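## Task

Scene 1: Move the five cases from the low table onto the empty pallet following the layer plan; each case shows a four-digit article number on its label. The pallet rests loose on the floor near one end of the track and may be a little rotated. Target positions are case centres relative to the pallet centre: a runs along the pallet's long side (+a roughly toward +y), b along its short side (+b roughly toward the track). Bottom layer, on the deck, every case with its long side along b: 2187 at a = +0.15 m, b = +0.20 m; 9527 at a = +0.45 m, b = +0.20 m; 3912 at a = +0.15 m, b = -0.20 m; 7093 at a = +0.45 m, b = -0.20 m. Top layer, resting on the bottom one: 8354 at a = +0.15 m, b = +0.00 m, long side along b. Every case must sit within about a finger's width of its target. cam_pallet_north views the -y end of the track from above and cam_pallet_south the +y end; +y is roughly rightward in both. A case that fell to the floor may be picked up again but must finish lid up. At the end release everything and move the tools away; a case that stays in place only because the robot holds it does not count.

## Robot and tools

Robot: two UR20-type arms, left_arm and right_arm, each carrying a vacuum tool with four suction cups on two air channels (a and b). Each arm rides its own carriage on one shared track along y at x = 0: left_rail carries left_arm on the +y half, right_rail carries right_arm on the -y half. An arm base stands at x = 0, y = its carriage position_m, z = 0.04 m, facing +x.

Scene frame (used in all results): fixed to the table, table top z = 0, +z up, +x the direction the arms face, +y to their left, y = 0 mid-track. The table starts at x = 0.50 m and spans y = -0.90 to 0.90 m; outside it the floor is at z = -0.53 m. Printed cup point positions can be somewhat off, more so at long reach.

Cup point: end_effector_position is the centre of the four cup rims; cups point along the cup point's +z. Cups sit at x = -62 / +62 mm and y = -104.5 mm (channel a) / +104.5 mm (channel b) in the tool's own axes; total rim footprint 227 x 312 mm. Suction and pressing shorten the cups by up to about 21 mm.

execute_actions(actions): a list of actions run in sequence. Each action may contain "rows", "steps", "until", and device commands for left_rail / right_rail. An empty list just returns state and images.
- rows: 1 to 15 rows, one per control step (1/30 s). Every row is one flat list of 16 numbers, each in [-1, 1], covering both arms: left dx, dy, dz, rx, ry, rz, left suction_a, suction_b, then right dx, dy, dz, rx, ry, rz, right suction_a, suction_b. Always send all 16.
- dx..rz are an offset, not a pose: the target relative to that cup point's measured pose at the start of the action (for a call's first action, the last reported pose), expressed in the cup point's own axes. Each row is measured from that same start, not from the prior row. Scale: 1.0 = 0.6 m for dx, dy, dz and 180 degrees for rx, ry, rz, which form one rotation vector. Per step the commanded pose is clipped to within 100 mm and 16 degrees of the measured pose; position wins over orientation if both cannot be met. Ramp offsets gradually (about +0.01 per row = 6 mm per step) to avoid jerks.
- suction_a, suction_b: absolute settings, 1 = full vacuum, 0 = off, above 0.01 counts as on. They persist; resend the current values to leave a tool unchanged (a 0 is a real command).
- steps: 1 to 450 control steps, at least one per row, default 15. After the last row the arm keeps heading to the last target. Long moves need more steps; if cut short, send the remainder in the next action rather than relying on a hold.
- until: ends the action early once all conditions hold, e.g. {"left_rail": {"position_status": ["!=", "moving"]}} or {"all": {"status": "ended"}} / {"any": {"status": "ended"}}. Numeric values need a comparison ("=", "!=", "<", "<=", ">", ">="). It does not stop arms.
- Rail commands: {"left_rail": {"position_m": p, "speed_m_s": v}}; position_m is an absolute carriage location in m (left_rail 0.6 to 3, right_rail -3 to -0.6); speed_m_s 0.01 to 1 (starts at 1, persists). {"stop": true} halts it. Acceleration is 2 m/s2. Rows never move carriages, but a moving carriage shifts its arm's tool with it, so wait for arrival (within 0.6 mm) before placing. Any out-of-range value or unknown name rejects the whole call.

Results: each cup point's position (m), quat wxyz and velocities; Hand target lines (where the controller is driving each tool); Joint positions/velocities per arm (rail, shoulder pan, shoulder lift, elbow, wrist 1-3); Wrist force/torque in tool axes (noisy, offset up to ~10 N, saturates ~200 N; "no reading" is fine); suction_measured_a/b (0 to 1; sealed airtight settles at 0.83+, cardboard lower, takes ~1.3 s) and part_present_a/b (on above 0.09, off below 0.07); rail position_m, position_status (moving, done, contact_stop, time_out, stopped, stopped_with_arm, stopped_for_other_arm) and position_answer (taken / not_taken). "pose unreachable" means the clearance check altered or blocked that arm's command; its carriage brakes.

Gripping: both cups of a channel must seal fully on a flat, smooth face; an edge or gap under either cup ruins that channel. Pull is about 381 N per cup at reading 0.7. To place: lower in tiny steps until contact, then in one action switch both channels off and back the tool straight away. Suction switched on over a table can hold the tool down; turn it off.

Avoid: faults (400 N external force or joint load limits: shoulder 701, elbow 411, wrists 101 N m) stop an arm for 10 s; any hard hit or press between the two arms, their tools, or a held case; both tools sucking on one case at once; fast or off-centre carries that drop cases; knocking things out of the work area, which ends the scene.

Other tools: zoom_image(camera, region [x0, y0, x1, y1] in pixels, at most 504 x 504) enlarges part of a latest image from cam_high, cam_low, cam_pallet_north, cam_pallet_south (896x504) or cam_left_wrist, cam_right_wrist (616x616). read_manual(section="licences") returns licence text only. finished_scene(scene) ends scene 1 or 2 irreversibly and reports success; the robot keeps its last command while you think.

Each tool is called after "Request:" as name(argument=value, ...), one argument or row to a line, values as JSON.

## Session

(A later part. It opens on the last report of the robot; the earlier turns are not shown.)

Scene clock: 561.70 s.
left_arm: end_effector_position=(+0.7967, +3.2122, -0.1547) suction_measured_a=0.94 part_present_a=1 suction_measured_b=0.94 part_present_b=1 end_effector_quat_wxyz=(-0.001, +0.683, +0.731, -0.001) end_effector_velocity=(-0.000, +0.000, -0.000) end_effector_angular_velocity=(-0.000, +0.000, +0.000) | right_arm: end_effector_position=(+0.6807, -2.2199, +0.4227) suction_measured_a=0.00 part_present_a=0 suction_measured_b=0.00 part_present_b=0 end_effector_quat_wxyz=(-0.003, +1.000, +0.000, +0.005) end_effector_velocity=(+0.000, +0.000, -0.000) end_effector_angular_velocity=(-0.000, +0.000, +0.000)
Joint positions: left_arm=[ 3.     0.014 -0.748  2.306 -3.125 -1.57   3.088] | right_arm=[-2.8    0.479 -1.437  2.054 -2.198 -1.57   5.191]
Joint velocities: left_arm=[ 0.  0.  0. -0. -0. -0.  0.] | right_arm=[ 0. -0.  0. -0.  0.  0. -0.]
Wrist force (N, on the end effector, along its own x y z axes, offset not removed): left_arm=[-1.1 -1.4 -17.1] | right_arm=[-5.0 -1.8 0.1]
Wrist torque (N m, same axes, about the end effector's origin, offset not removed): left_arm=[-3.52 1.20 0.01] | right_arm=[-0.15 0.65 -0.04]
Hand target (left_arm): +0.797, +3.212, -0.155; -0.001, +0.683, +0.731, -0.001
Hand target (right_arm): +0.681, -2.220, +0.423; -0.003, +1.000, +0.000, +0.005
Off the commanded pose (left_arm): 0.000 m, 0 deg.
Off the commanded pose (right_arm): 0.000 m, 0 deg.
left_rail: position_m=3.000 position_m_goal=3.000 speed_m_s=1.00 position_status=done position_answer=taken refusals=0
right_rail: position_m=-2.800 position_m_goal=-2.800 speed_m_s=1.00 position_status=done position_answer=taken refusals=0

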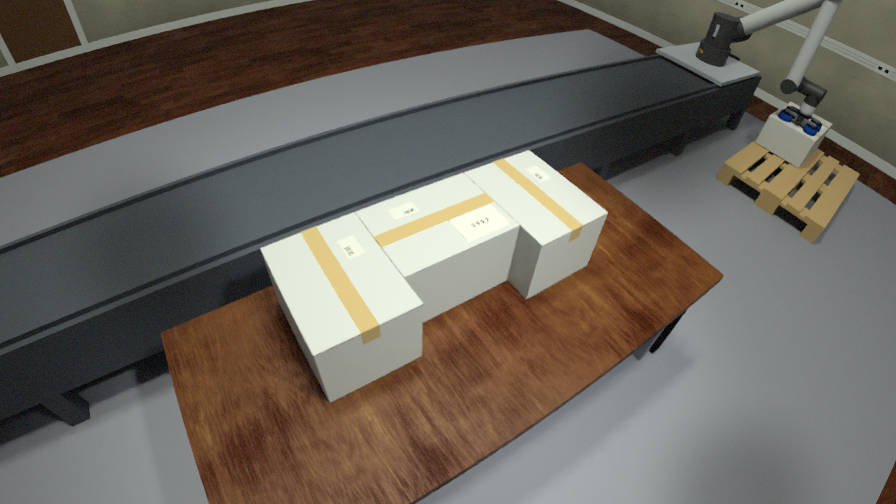

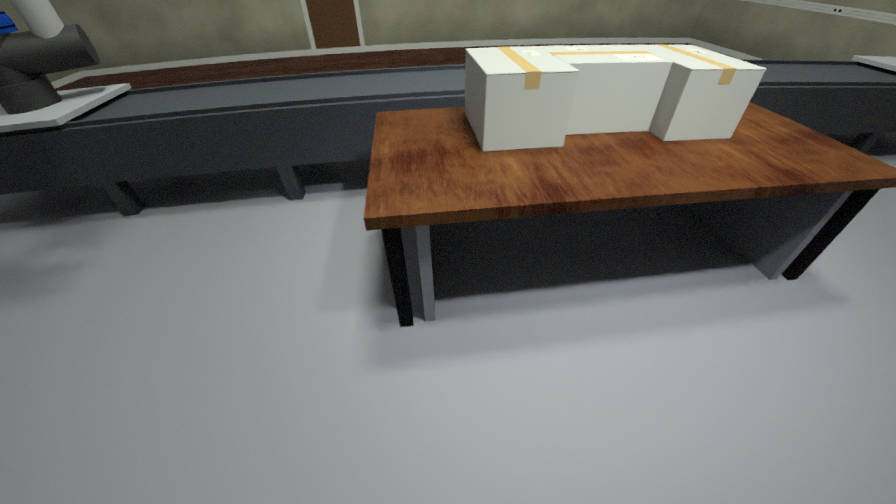

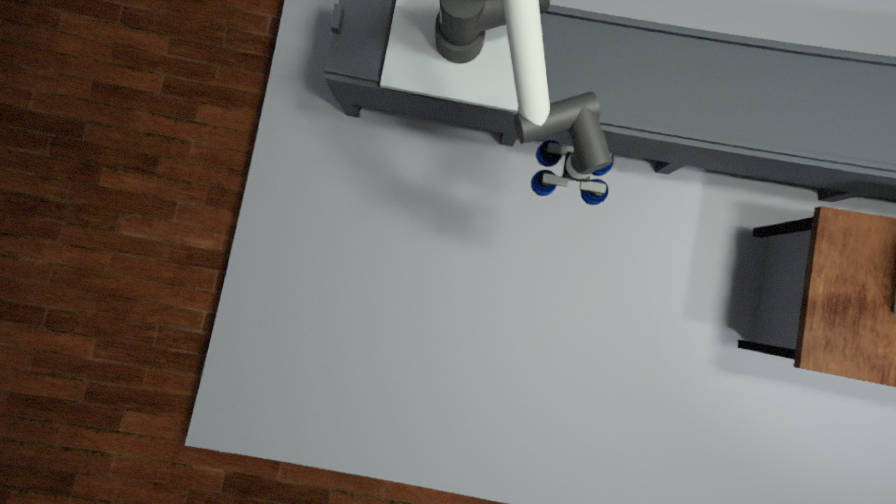

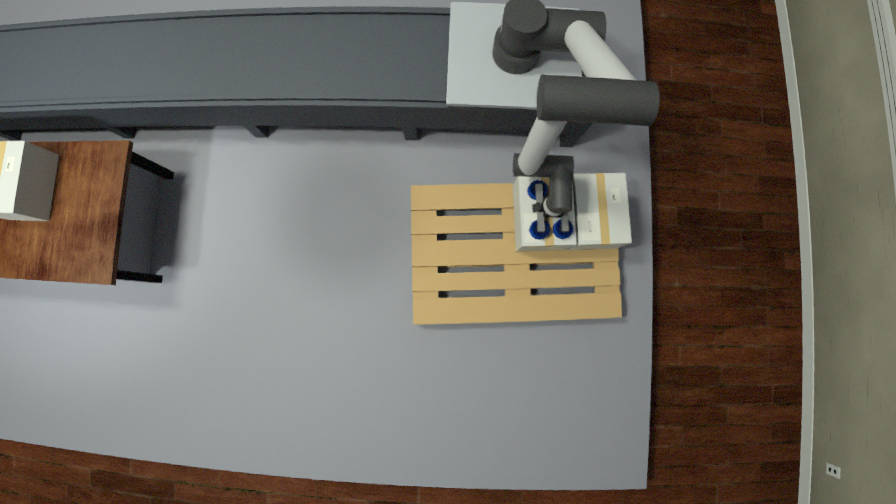

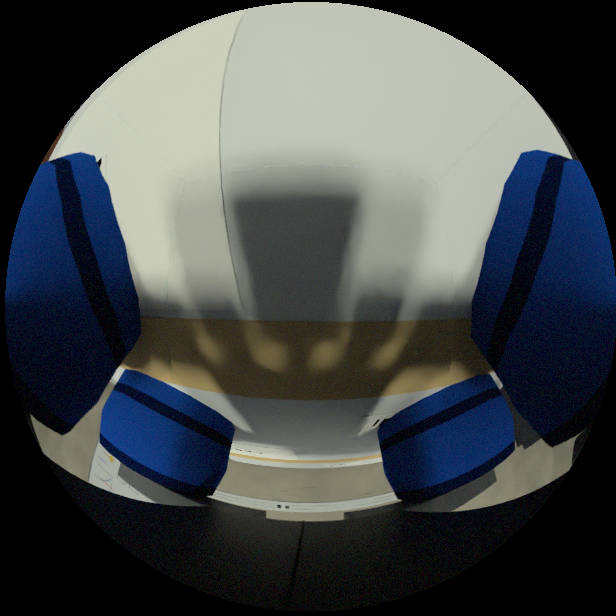

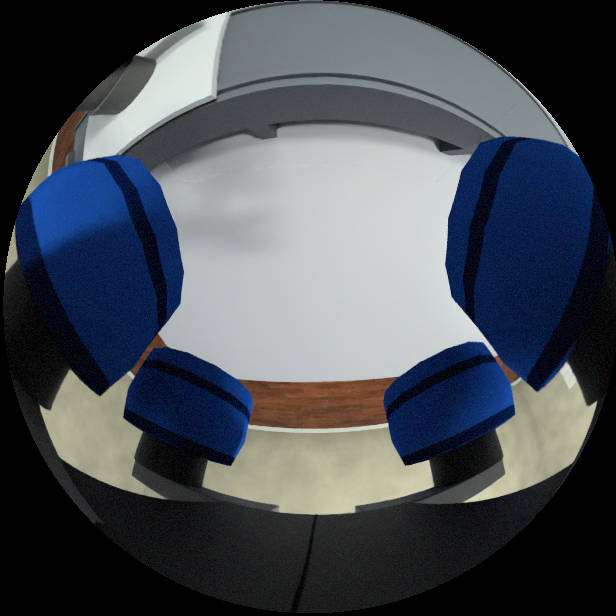

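Request:
execute_actions(
  actions=[
    {"rows": [[0,0,0.002,0,0,0,1,1,0,0,0,0,0,0,0,0],[0,0,0.004,0,0,0,1,1,0,0,0,0,0,0,0,0]], "steps": 5},
  ],
)

Scene clock: 564.27 s.
left_arm: end_effector_position=(+0.7967, +3.2122, -0.1559) suction_measured_a=0.94 part_present_a=1 suction_measured_b=0.94 part_present_b=1 end_effector_quat_wxyz=(-0.001, +0.683, +0.731, -0.001) end_effector_velocity=(-0.000, -0.000, -0.010) end_effector_angular_velocity=(-0.000, +0.001, -0.000) | right_arm: end_effector_position=(+0.6807, -2.2199, +0.4227) suction_measured_a=0.00 part_present_a=0 suction_measured_b=0.00 part_present_b=0 end_effector_quat_wxyz=(-0.003, +1.000, +0.000, +0.005) end_effector_velocity=(+0.000, -0.000, -0.000) end_effector_angular_velocity=(-0.000, +0.000, +0.000)
Joint positions: left_arm=[ 3.     0.014 -0.746  2.306 -3.127 -1.57   3.088] | right_arm=[-2.8    0.479 -1.437  2.054 -2.198 -1.57   5.191]
Joint velocities: left_arm=[ 0.    -0.     0.016 -0.003 -0.012 -0.     0.   ] | right_arm=[ 0. -0.  0. -0.  0.  0. -0.]
Wrist force (N, on the end effector, along its own x y z axes, offset not removed): left_arm=[5.2 -1.2 -21.2] | right_arm=[-3.7 -4.8 -2.9]
Wrist torque (N m, same axes, about the end effector's origin, offset not removed): left_arm=[-3.28 0.51 -0.04] | right_arm=[-0.53 0.50 -0.11]
Hand target (left_arm): +0.797, +3.212, -0.157; -0.001, +0.683, +0.731, -0.001
Hand target (right_arm): +0.681, -2.220, +0.423; -0.003, +1.000, +0.000, +0.005
Off the commanded pose (left_arm): 0.001 m, 0 deg.
Off the commanded pose (right_arm): 0.000 m, 0 deg.
left_rail: position_m=3.000 position_m_goal=3.000 speed_m_s=1.00 position_status=done position_answer=taken refusals=0
right_rail: position_m=-2.800 position_m_goal=-2.800 speed_m_s=1.00 position_status=done position_answer=taken refusals=0

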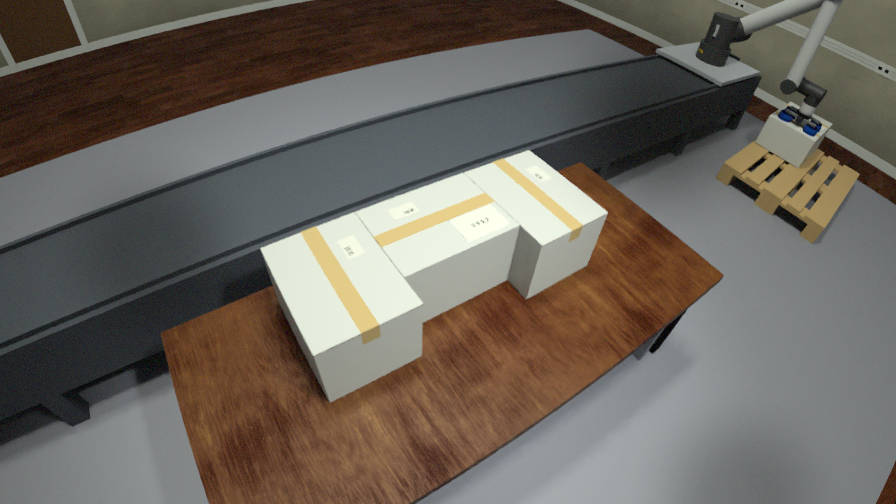

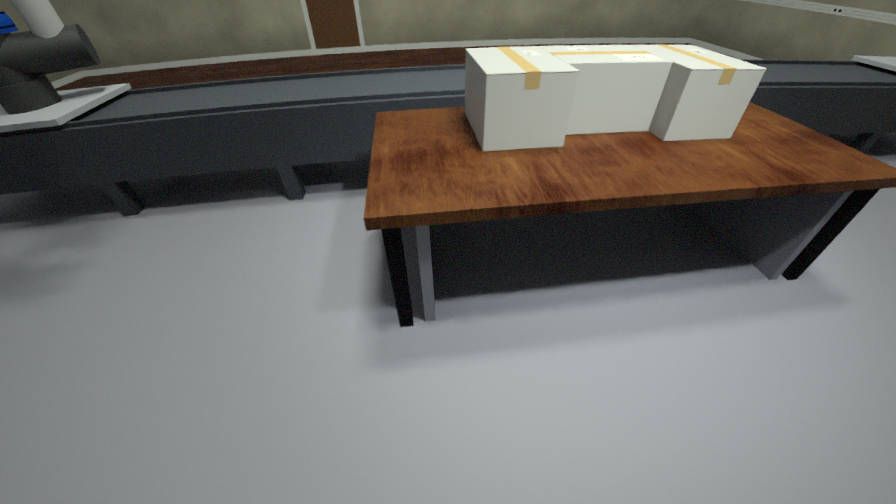

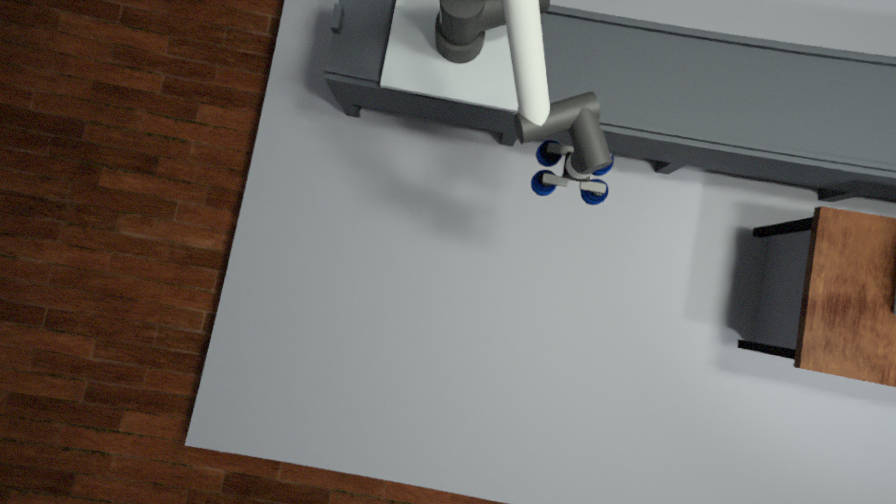

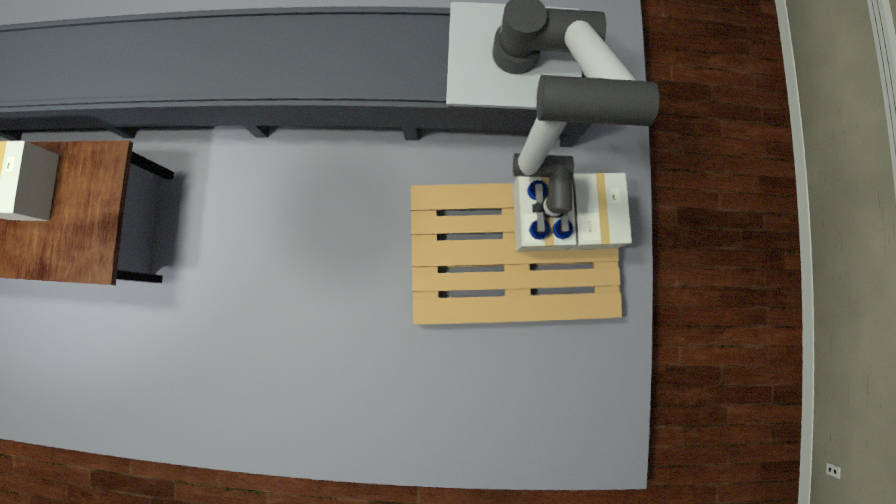

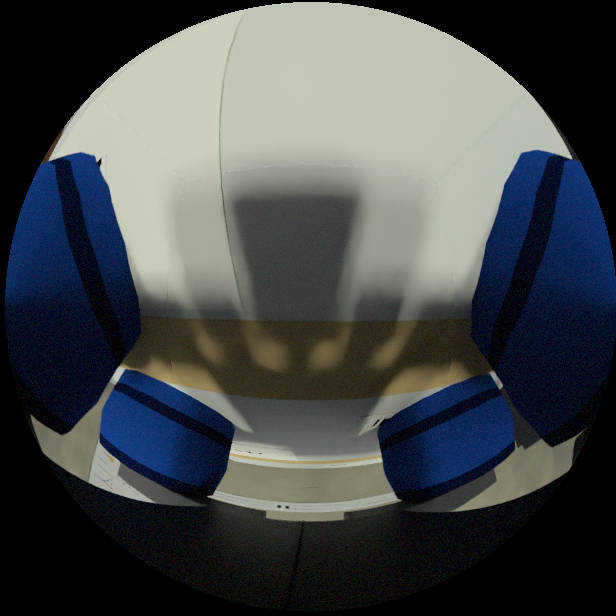

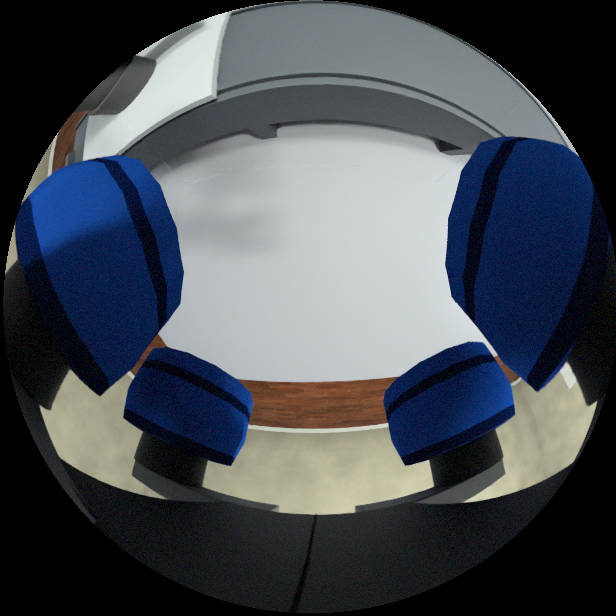

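Request:
execute_actions(
  actions=[
    {"rows": [[0,0,-0.01,0,0,0,0,0,0,0,0,0,0,0,0,0],[0,0,-0.02,0,0,0,0,0,0,0,0,0,0,0,0,0],[0,0,-0.03,0,0,0,0,0,0,0,0,0,0,0,0,0],[0,0,-0.042,0,0,0,0,0,0,0,0,0,0,0,0,0],[0,0,-0.056,0,0,0,0,0,0,0,0,0,0,0,0,0],[0,0,-0.072,0,0,0,0,0,0,0,0,0,0,0,0,0],[0,0,-0.09,0,0,0,0,0,0,0,0,0,0,0,0,0],[0,0,-0.11,0,0,0,0,0,0,0,0,0,0,0,0,0],[0,0,-0.13,0,0,0,0,0,0,0,0,0,0,0,0,0],[0,0,-0.155,0,0,0,0,0,0,0,0,0,0,0,0,0],[0,0,-0.18,0,0,0,0,0,0,0,0,0,0,0,0,0]], "steps": 11},
    {"left_rail": {"position_m": 0.6}, "rows": [[-0.03,-0.004,-0.08,0,0,0.003,0,0,0,0,0,0,0,0,0,0],[-0.07,-0.009,-0.13,0,0,0.006,0,0,0,0,0,0,0,0,0,0],[-0.12,-0.015,-0.18,0,0,0.01,0,0,0,0,0,0,0,0,0,0],[-0.849,-0.103,-0.67,0,0,0.021,0,0,0,0,0,0,0,0,0,0]], "steps": 38},
  ],
)

Scene clock: 576.70 s.
left_arm: end_effector_position=(+0.7753, +1.8157, +0.2271) suction_measured_a=0.00 part_present_a=0 suction_measured_b=0.00 part_present_b=0 end_effector_quat_wxyz=(+0.004, +0.708, +0.706, -0.000) end_effector_velocity=(-0.022, -1.369, +0.281) end_effector_angular_velocity=(-0.005, -0.002, -0.003) | right_arm: end_effector_position=(+0.6807, -2.2199, +0.4227) suction_measured_a=0.00 part_present_a=0 suction_measured_b=0.00 part_present_b=0 end_effector_quat_wxyz=(-0.003, +1.000, +0.000, +0.005) end_effector_velocity=(-0.000, +0.000, +0.000) end_effector_angular_velocity=(+0.000, -0.000, +0.000)
Joint positions: left_arm=[ 2.029 -0.52  -1.333  2.3   -2.546 -1.574  2.625] | right_arm=[-2.8    0.479 -1.437  2.054 -2.198 -1.57   5.191]
Joint velocities: left_arm=[-1.    -0.426 -0.29  -0.245  0.53   0.    -0.422] | right_arm=[ 0.  0. -0.  0. -0. -0.  0.]
Wrist force (N, on the end effector, along its own x y z axes, offset not removed): left_arm=[0.5 0.0 5.4] | right_arm=[-5.9 -2.9 -1.9]
Wrist torque (N m, same axes, about the end effector's origin, offset not removed): left_arm=[-0.47 -0.03 -0.05] | right_arm=[-0.34 0.81 -0.17]
Hand target (left_arm): +0.769, +1.691, +0.275; +0.003, +0.708, +0.706, -0.001
Hand target (right_arm): +0.681, -2.220, +0.423; -0.003, +1.000, +0.000, +0.005
Off the commanded pose (left_arm): 0.109 m, 1 deg; position clipped at the last step of the last action.
Off the commanded pose (right_arm): 0.000 m, 0 deg.
left_rail: position_m=2.029 position_m_goal=0.600 speed_m_s=1.00 position_status=moving position_answer=taken refusals=0
right_rail: position_m=-2.800 position_m_goal=-2.800 speed_m_s=1.00 position_status=done position_answer=taken refusals=0

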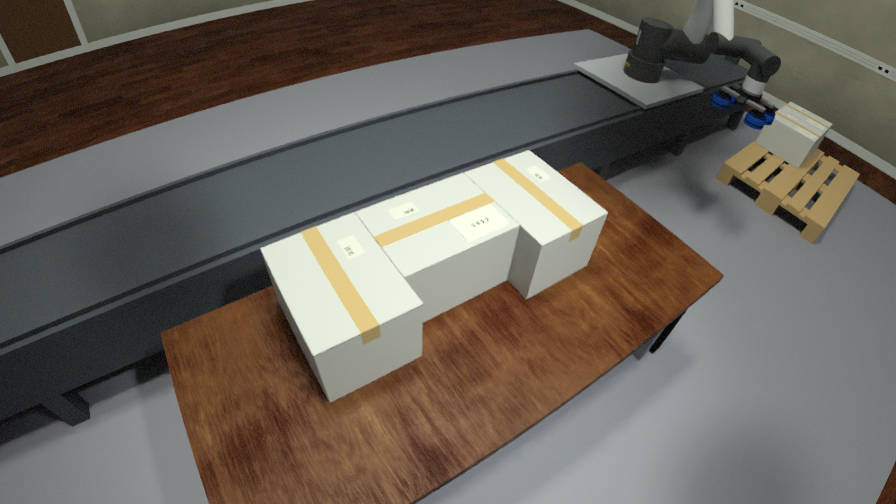

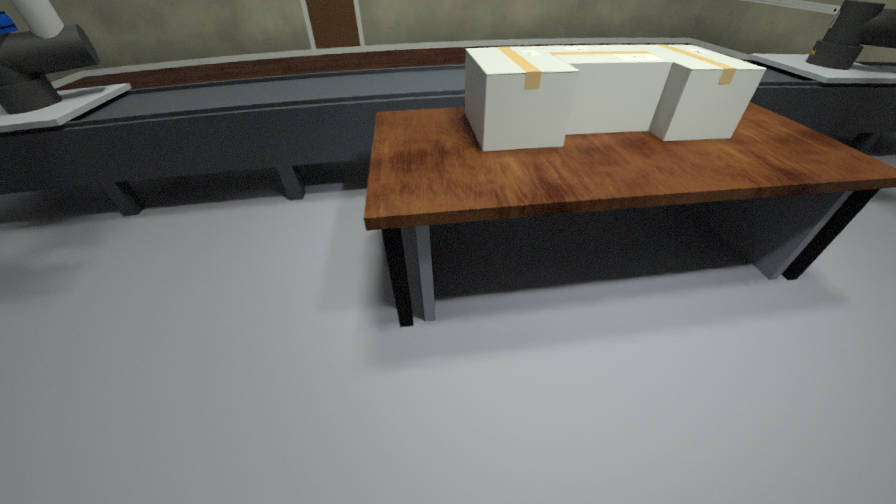

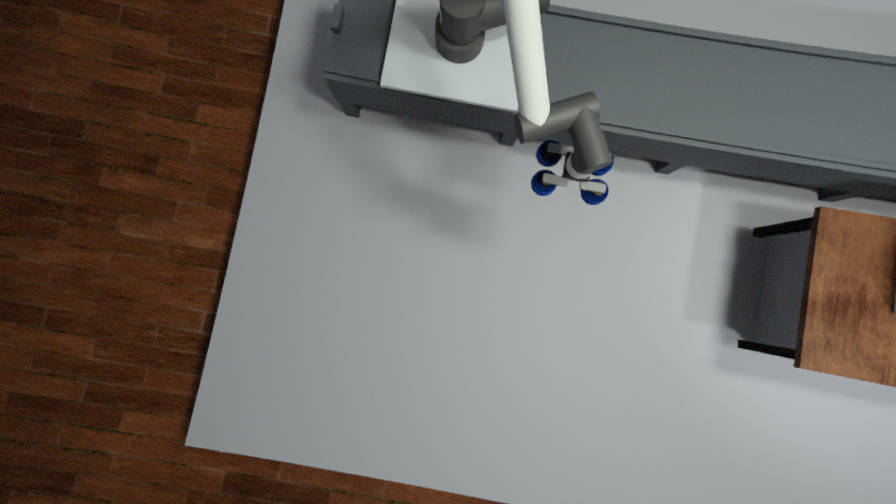

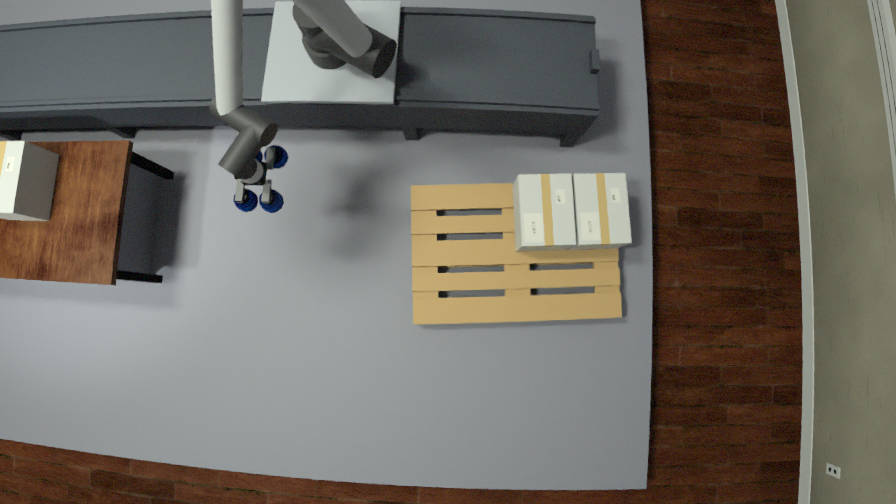

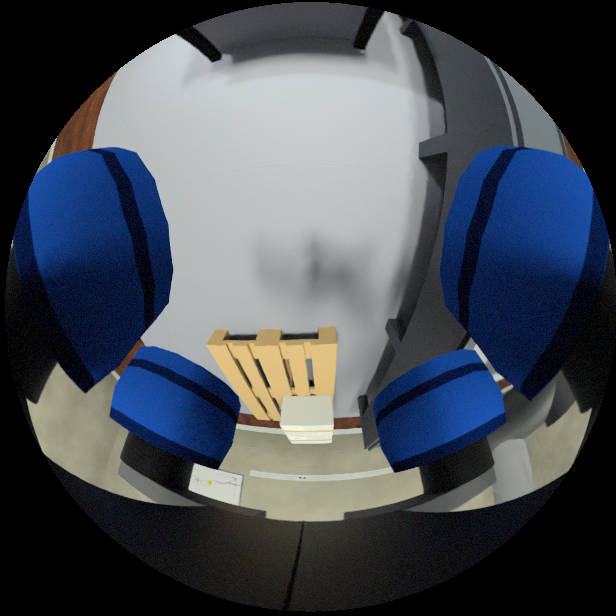

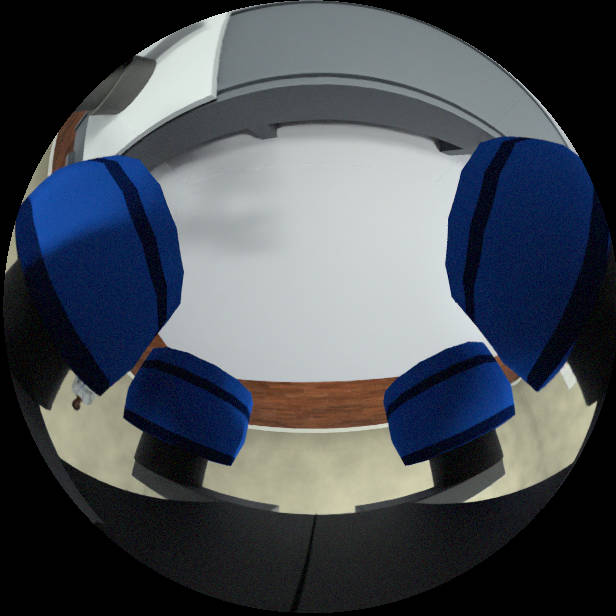

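Request:
execute_actions(
  actions=[],
)

Scene clock: 587.50 s.
left_arm: end_effector_position=(+0.7687, +0.3244, +0.2754) suction_measured_a=0.00 part_present_a=0 suction_measured_b=0.00 part_present_b=0 end_effector_quat_wxyz=(+0.003, +0.708, +0.706, -0.001) end_effector_velocity=(+0.000, -0.000, -0.000) end_effector_angular_velocity=(+0.000, -0.000, +0.000) | right_arm: end_effector_position=(+0.6807, -2.2199, +0.4227) suction_measured_a=0.00 part_present_a=0 suction_measured_b=0.00 part_present_b=0 end_effector_quat_wxyz=(-0.003, +1.000, +0.000, +0.005) end_effector_velocity=(+0.000, -0.000, +0.000) end_effector_angular_velocity=(+0.000, -0.000, +0.000)
Joint positions: left_arm=[ 0.6   -0.592 -1.379  2.256 -2.453 -1.574  2.552] | right_arm=[-2.8    0.479 -1.437  2.054 -2.198 -1.57   5.191]
Joint velocities: left_arm=[ 0. -0.  0. -0.  0.  0. -0.] | right_arm=[ 0. -0. -0.  0. -0.  0. -0.]
Wrist force (N, on the end effector, along its own x y z axes, offset not removed): left_arm=[5.8 -5.9 -0.3] | right_arm=[-1.3 -2.1 -1.3]
Wrist torque (N m, same axes, about the end effector's origin, offset not removed): left_arm=[-1.22 -0.75 -0.20] | right_arm=[-0.15 0.04 -0.10]
Hand target (left_arm): +0.769, +0.324, +0.275; +0.003, +0.708, +0.706, -0.001
Hand target (right_arm): +0.681, -2.220, +0.423; -0.003, +1.000, +0.000, +0.005
Off the commanded pose (left_arm): 0.030 m, 1 deg; position clipped at the last step of the last action.
Off the commanded pose (right_arm): 0.000 m, 0 deg.
left_rail: position_m=0.600 position_m_goal=0.600 speed_m_s=1.00 position_status=done position_answer=taken refusals=0
right_rail: position_m=-2.800 position_m_goal=-2.800 speed_m_s=1.00 position_status=done position_answer=taken refusals=0

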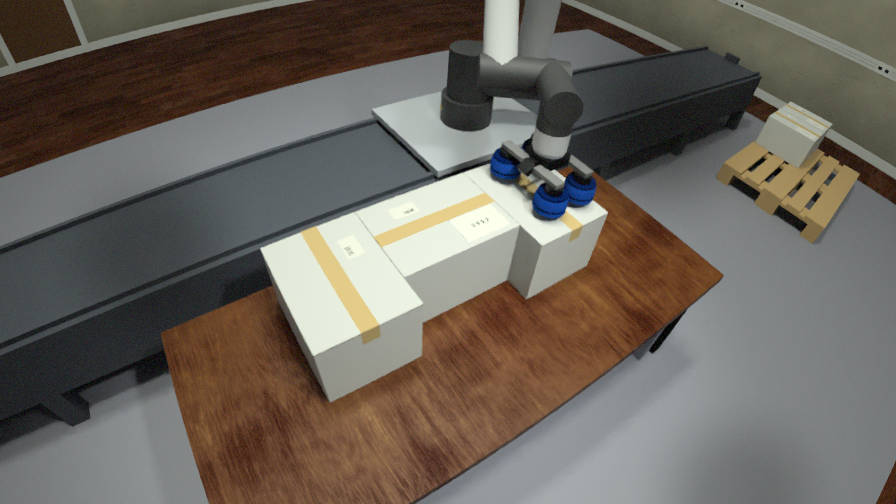

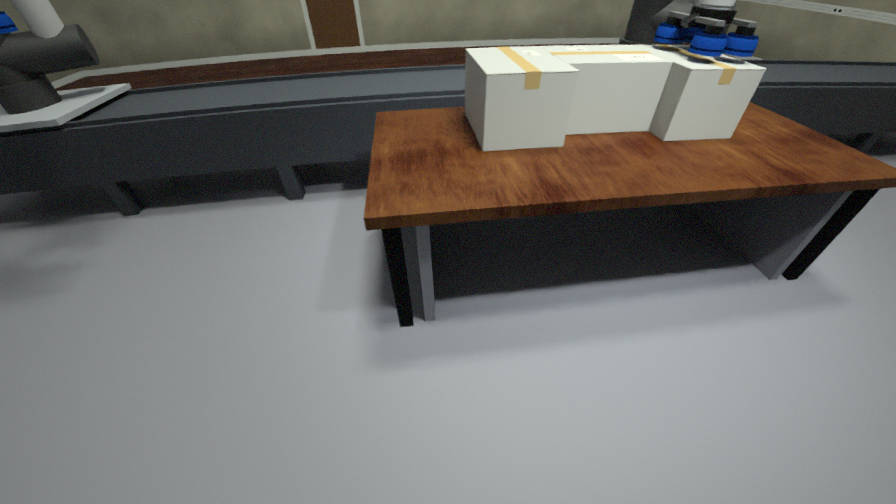

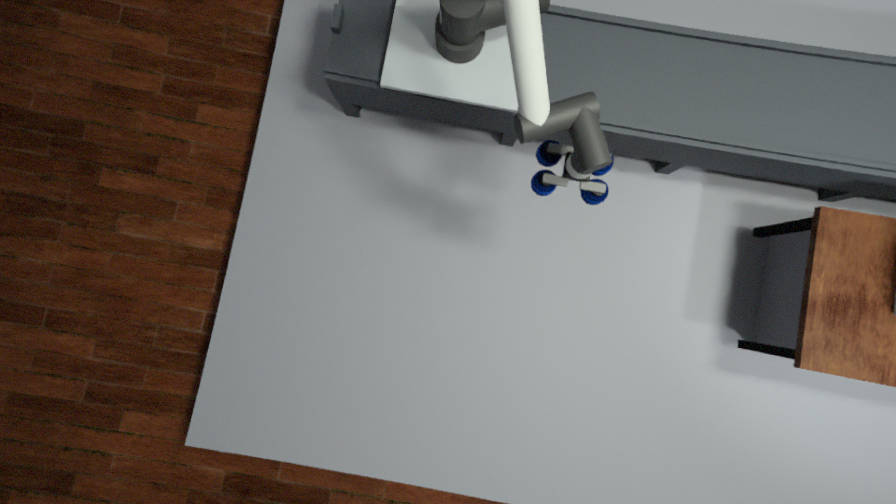

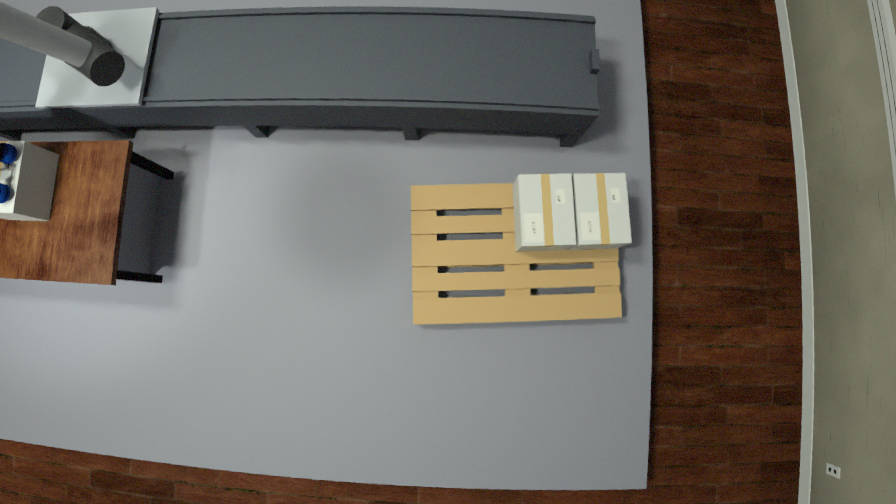

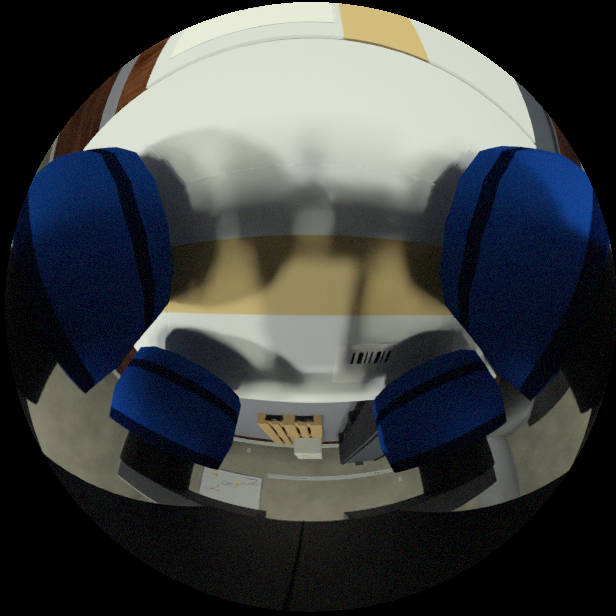

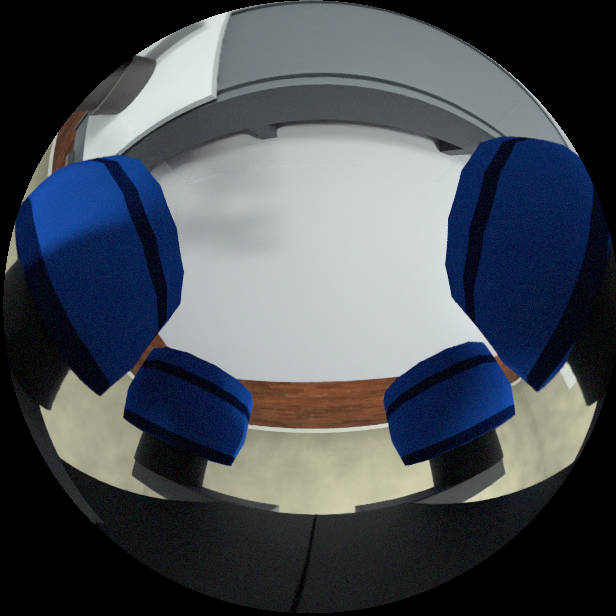

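Request:
zoom_image(
  camera="cam_left_wrist",
  region=[150, 150, 470, 420],
)

Request:
zoom_image(
  camera="cam_high",
  region=[440, 120, 660, 310],
)

Region (150, 150, 470, 420) of cam_left_wrist's 616x616 image, scaled by 1.575, with more detail than that image has; it fills the top 425 rows of this view, and the rest is white.

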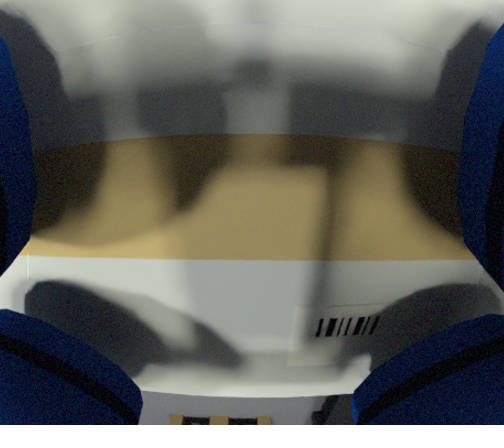

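Region (440, 120, 660, 310) of cam_high's 896x504 image, scaled by 2.291, with more detail than that image has; it fills the top 435 rows of this view, and the rest is white.

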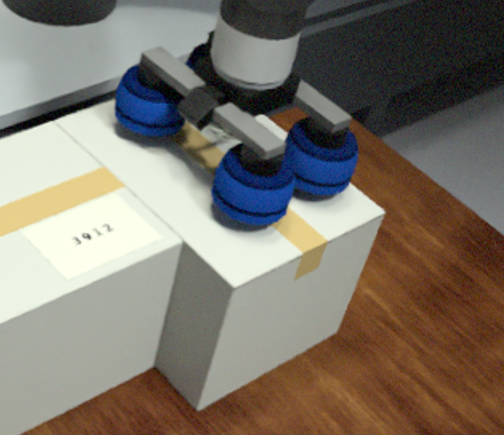

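Request:
execute_actions(
  actions=[
    {"rows": [[-0.01,0,0.004,0,0,0,0,0,0,0,0,0,0,0,0,0],[-0.02,0,0.010,0,0,0,0,0,0,0,0,0,0,0,0,0],[-0.028,0,0.018,0,0,0,0,0,0,0,0,0,0,0,0,0],[-0.028,0,0.026,0,0,0,0,0,0,0,0,0,0,0,0,0],[-0.028,0,0.034,0,0,0,0,0,0,0,0,0,0,0,0,0],[-0.028,0,0.041,0,0,0,1,1,0,0,0,0,0,0,0,0],[-0.028,0,0.047,0,0,0,1,1,0,0,0,0,0,0,0,0],[-0.028,0,0.052,0,0,0,1,1,0,0,0,0,0,0,0,0],[-0.028,0,0.056,0,0,0,1,1,0,0,0,0,0,0,0,0],[-0.028,0,0.059,0,0,0,1,1,0,0,0,0,0,0,0,0]], "steps": 20},
  ],
)

Scene clock: 598.27 s.
left_arm: end_effector_position=(+0.7688, +0.3075, +0.2412) suction_measured_a=0.85 part_present_a=1 suction_measured_b=0.84 part_present_b=1 end_effector_quat_wxyz=(+0.003, +0.708, +0.706, -0.001) end_effector_velocity=(-0.000, -0.000, -0.010) end_effector_angular_velocity=(+0.001, +0.002, +0.002) | right_arm: end_effector_position=(+0.6807, -2.2199, +0.4227) suction_measured_a=0.00 part_present_a=0 suction_measured_b=0.00 part_present_b=0 end_effector_quat_wxyz=(-0.003, +1.000, +0.000, +0.005) end_effector_velocity=(-0.000, +0.000, +0.000) end_effector_angular_velocity=(+0.000, -0.000, -0.000)
Joint positions: left_arm=[ 0.6   -0.609 -1.333  2.267 -2.511 -1.573  2.535] | right_arm=[-2.8    0.479 -1.437  2.054 -2.198 -1.57   5.191]
Joint velocities: left_arm=[ 0.    -0.001  0.011  0.004 -0.014 -0.    -0.002] | right_arm=[ 0.  0. -0.  0.  0. -0.  0.]
Wrist force (N, on the end effector, along its own x y z axes, offset not removed): left_arm=[11.5 2.1 -22.6] | right_arm=[-2.4 -4.5 -0.5]
Wrist torque (N m, same axes, about the end effector's origin, offset not removed): left_arm=[3.67 2.81 2.20] | right_arm=[-0.54 0.23 -0.07]
Hand target (left_arm): +0.769, +0.308, +0.240; +0.003, +0.708, +0.706, -0.001
Hand target (right_arm): +0.681, -2.220, +0.423; -0.003, +1.000, +0.000, +0.005
Off the commanded pose (left_arm): 0.001 m, 0 deg.
Off the commanded pose (right_arm): 0.000 m, 0 deg.
left_rail: position_m=0.600 position_m_goal=0.600 speed_m_s=1.00 position_status=done position_answer=taken refusals=0
right_rail: position_m=-2.800 position_m_goal=-2.800 speed_m_s=1.00 position_status=done position_answer=taken refusals=0

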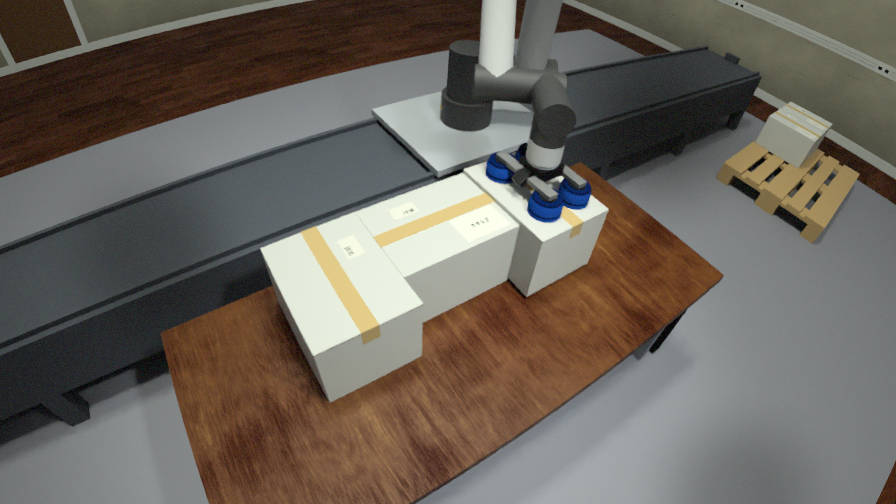

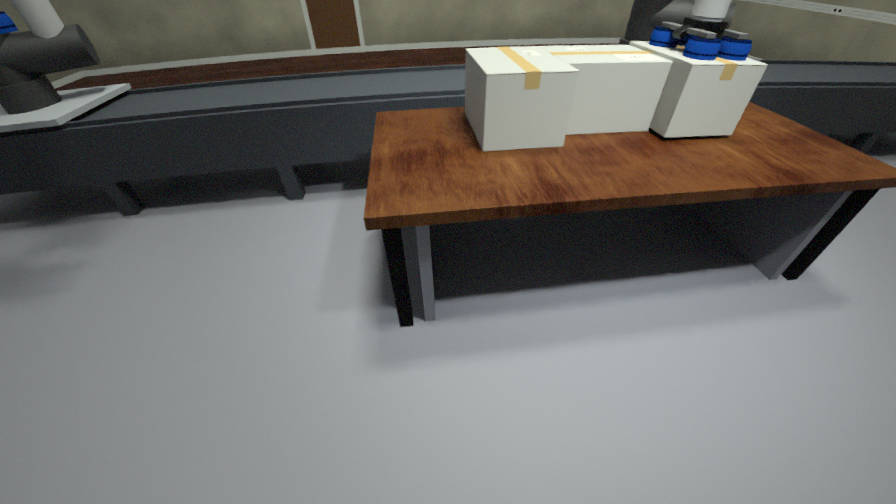

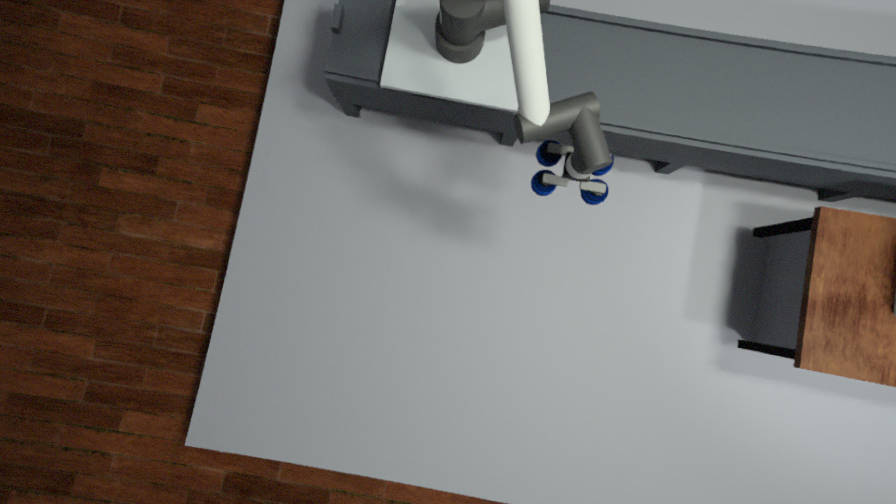

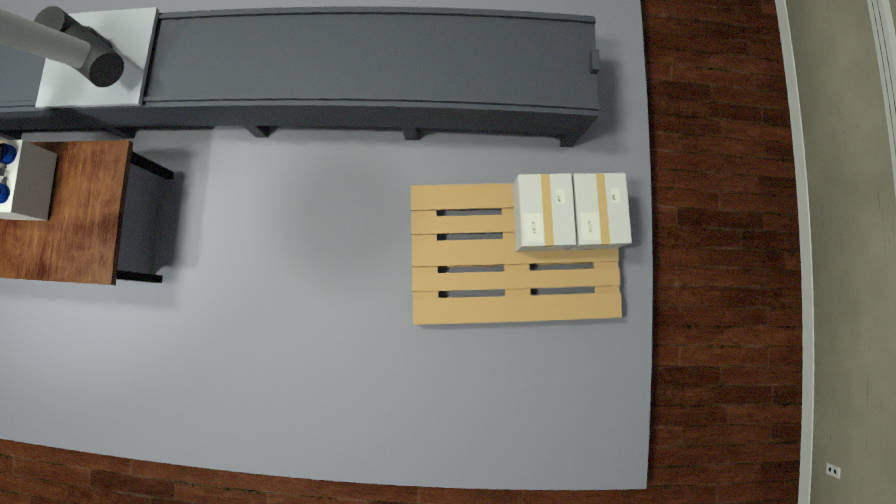

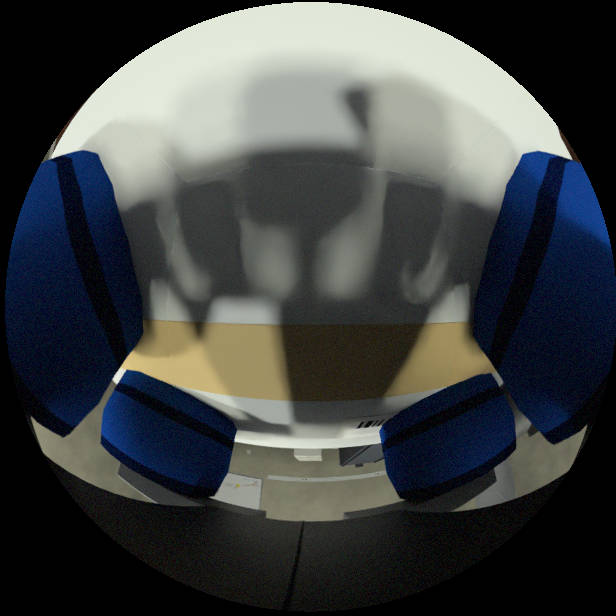

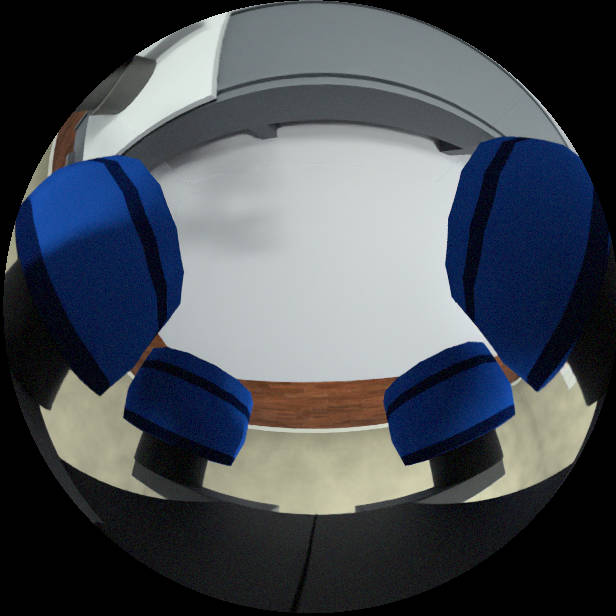

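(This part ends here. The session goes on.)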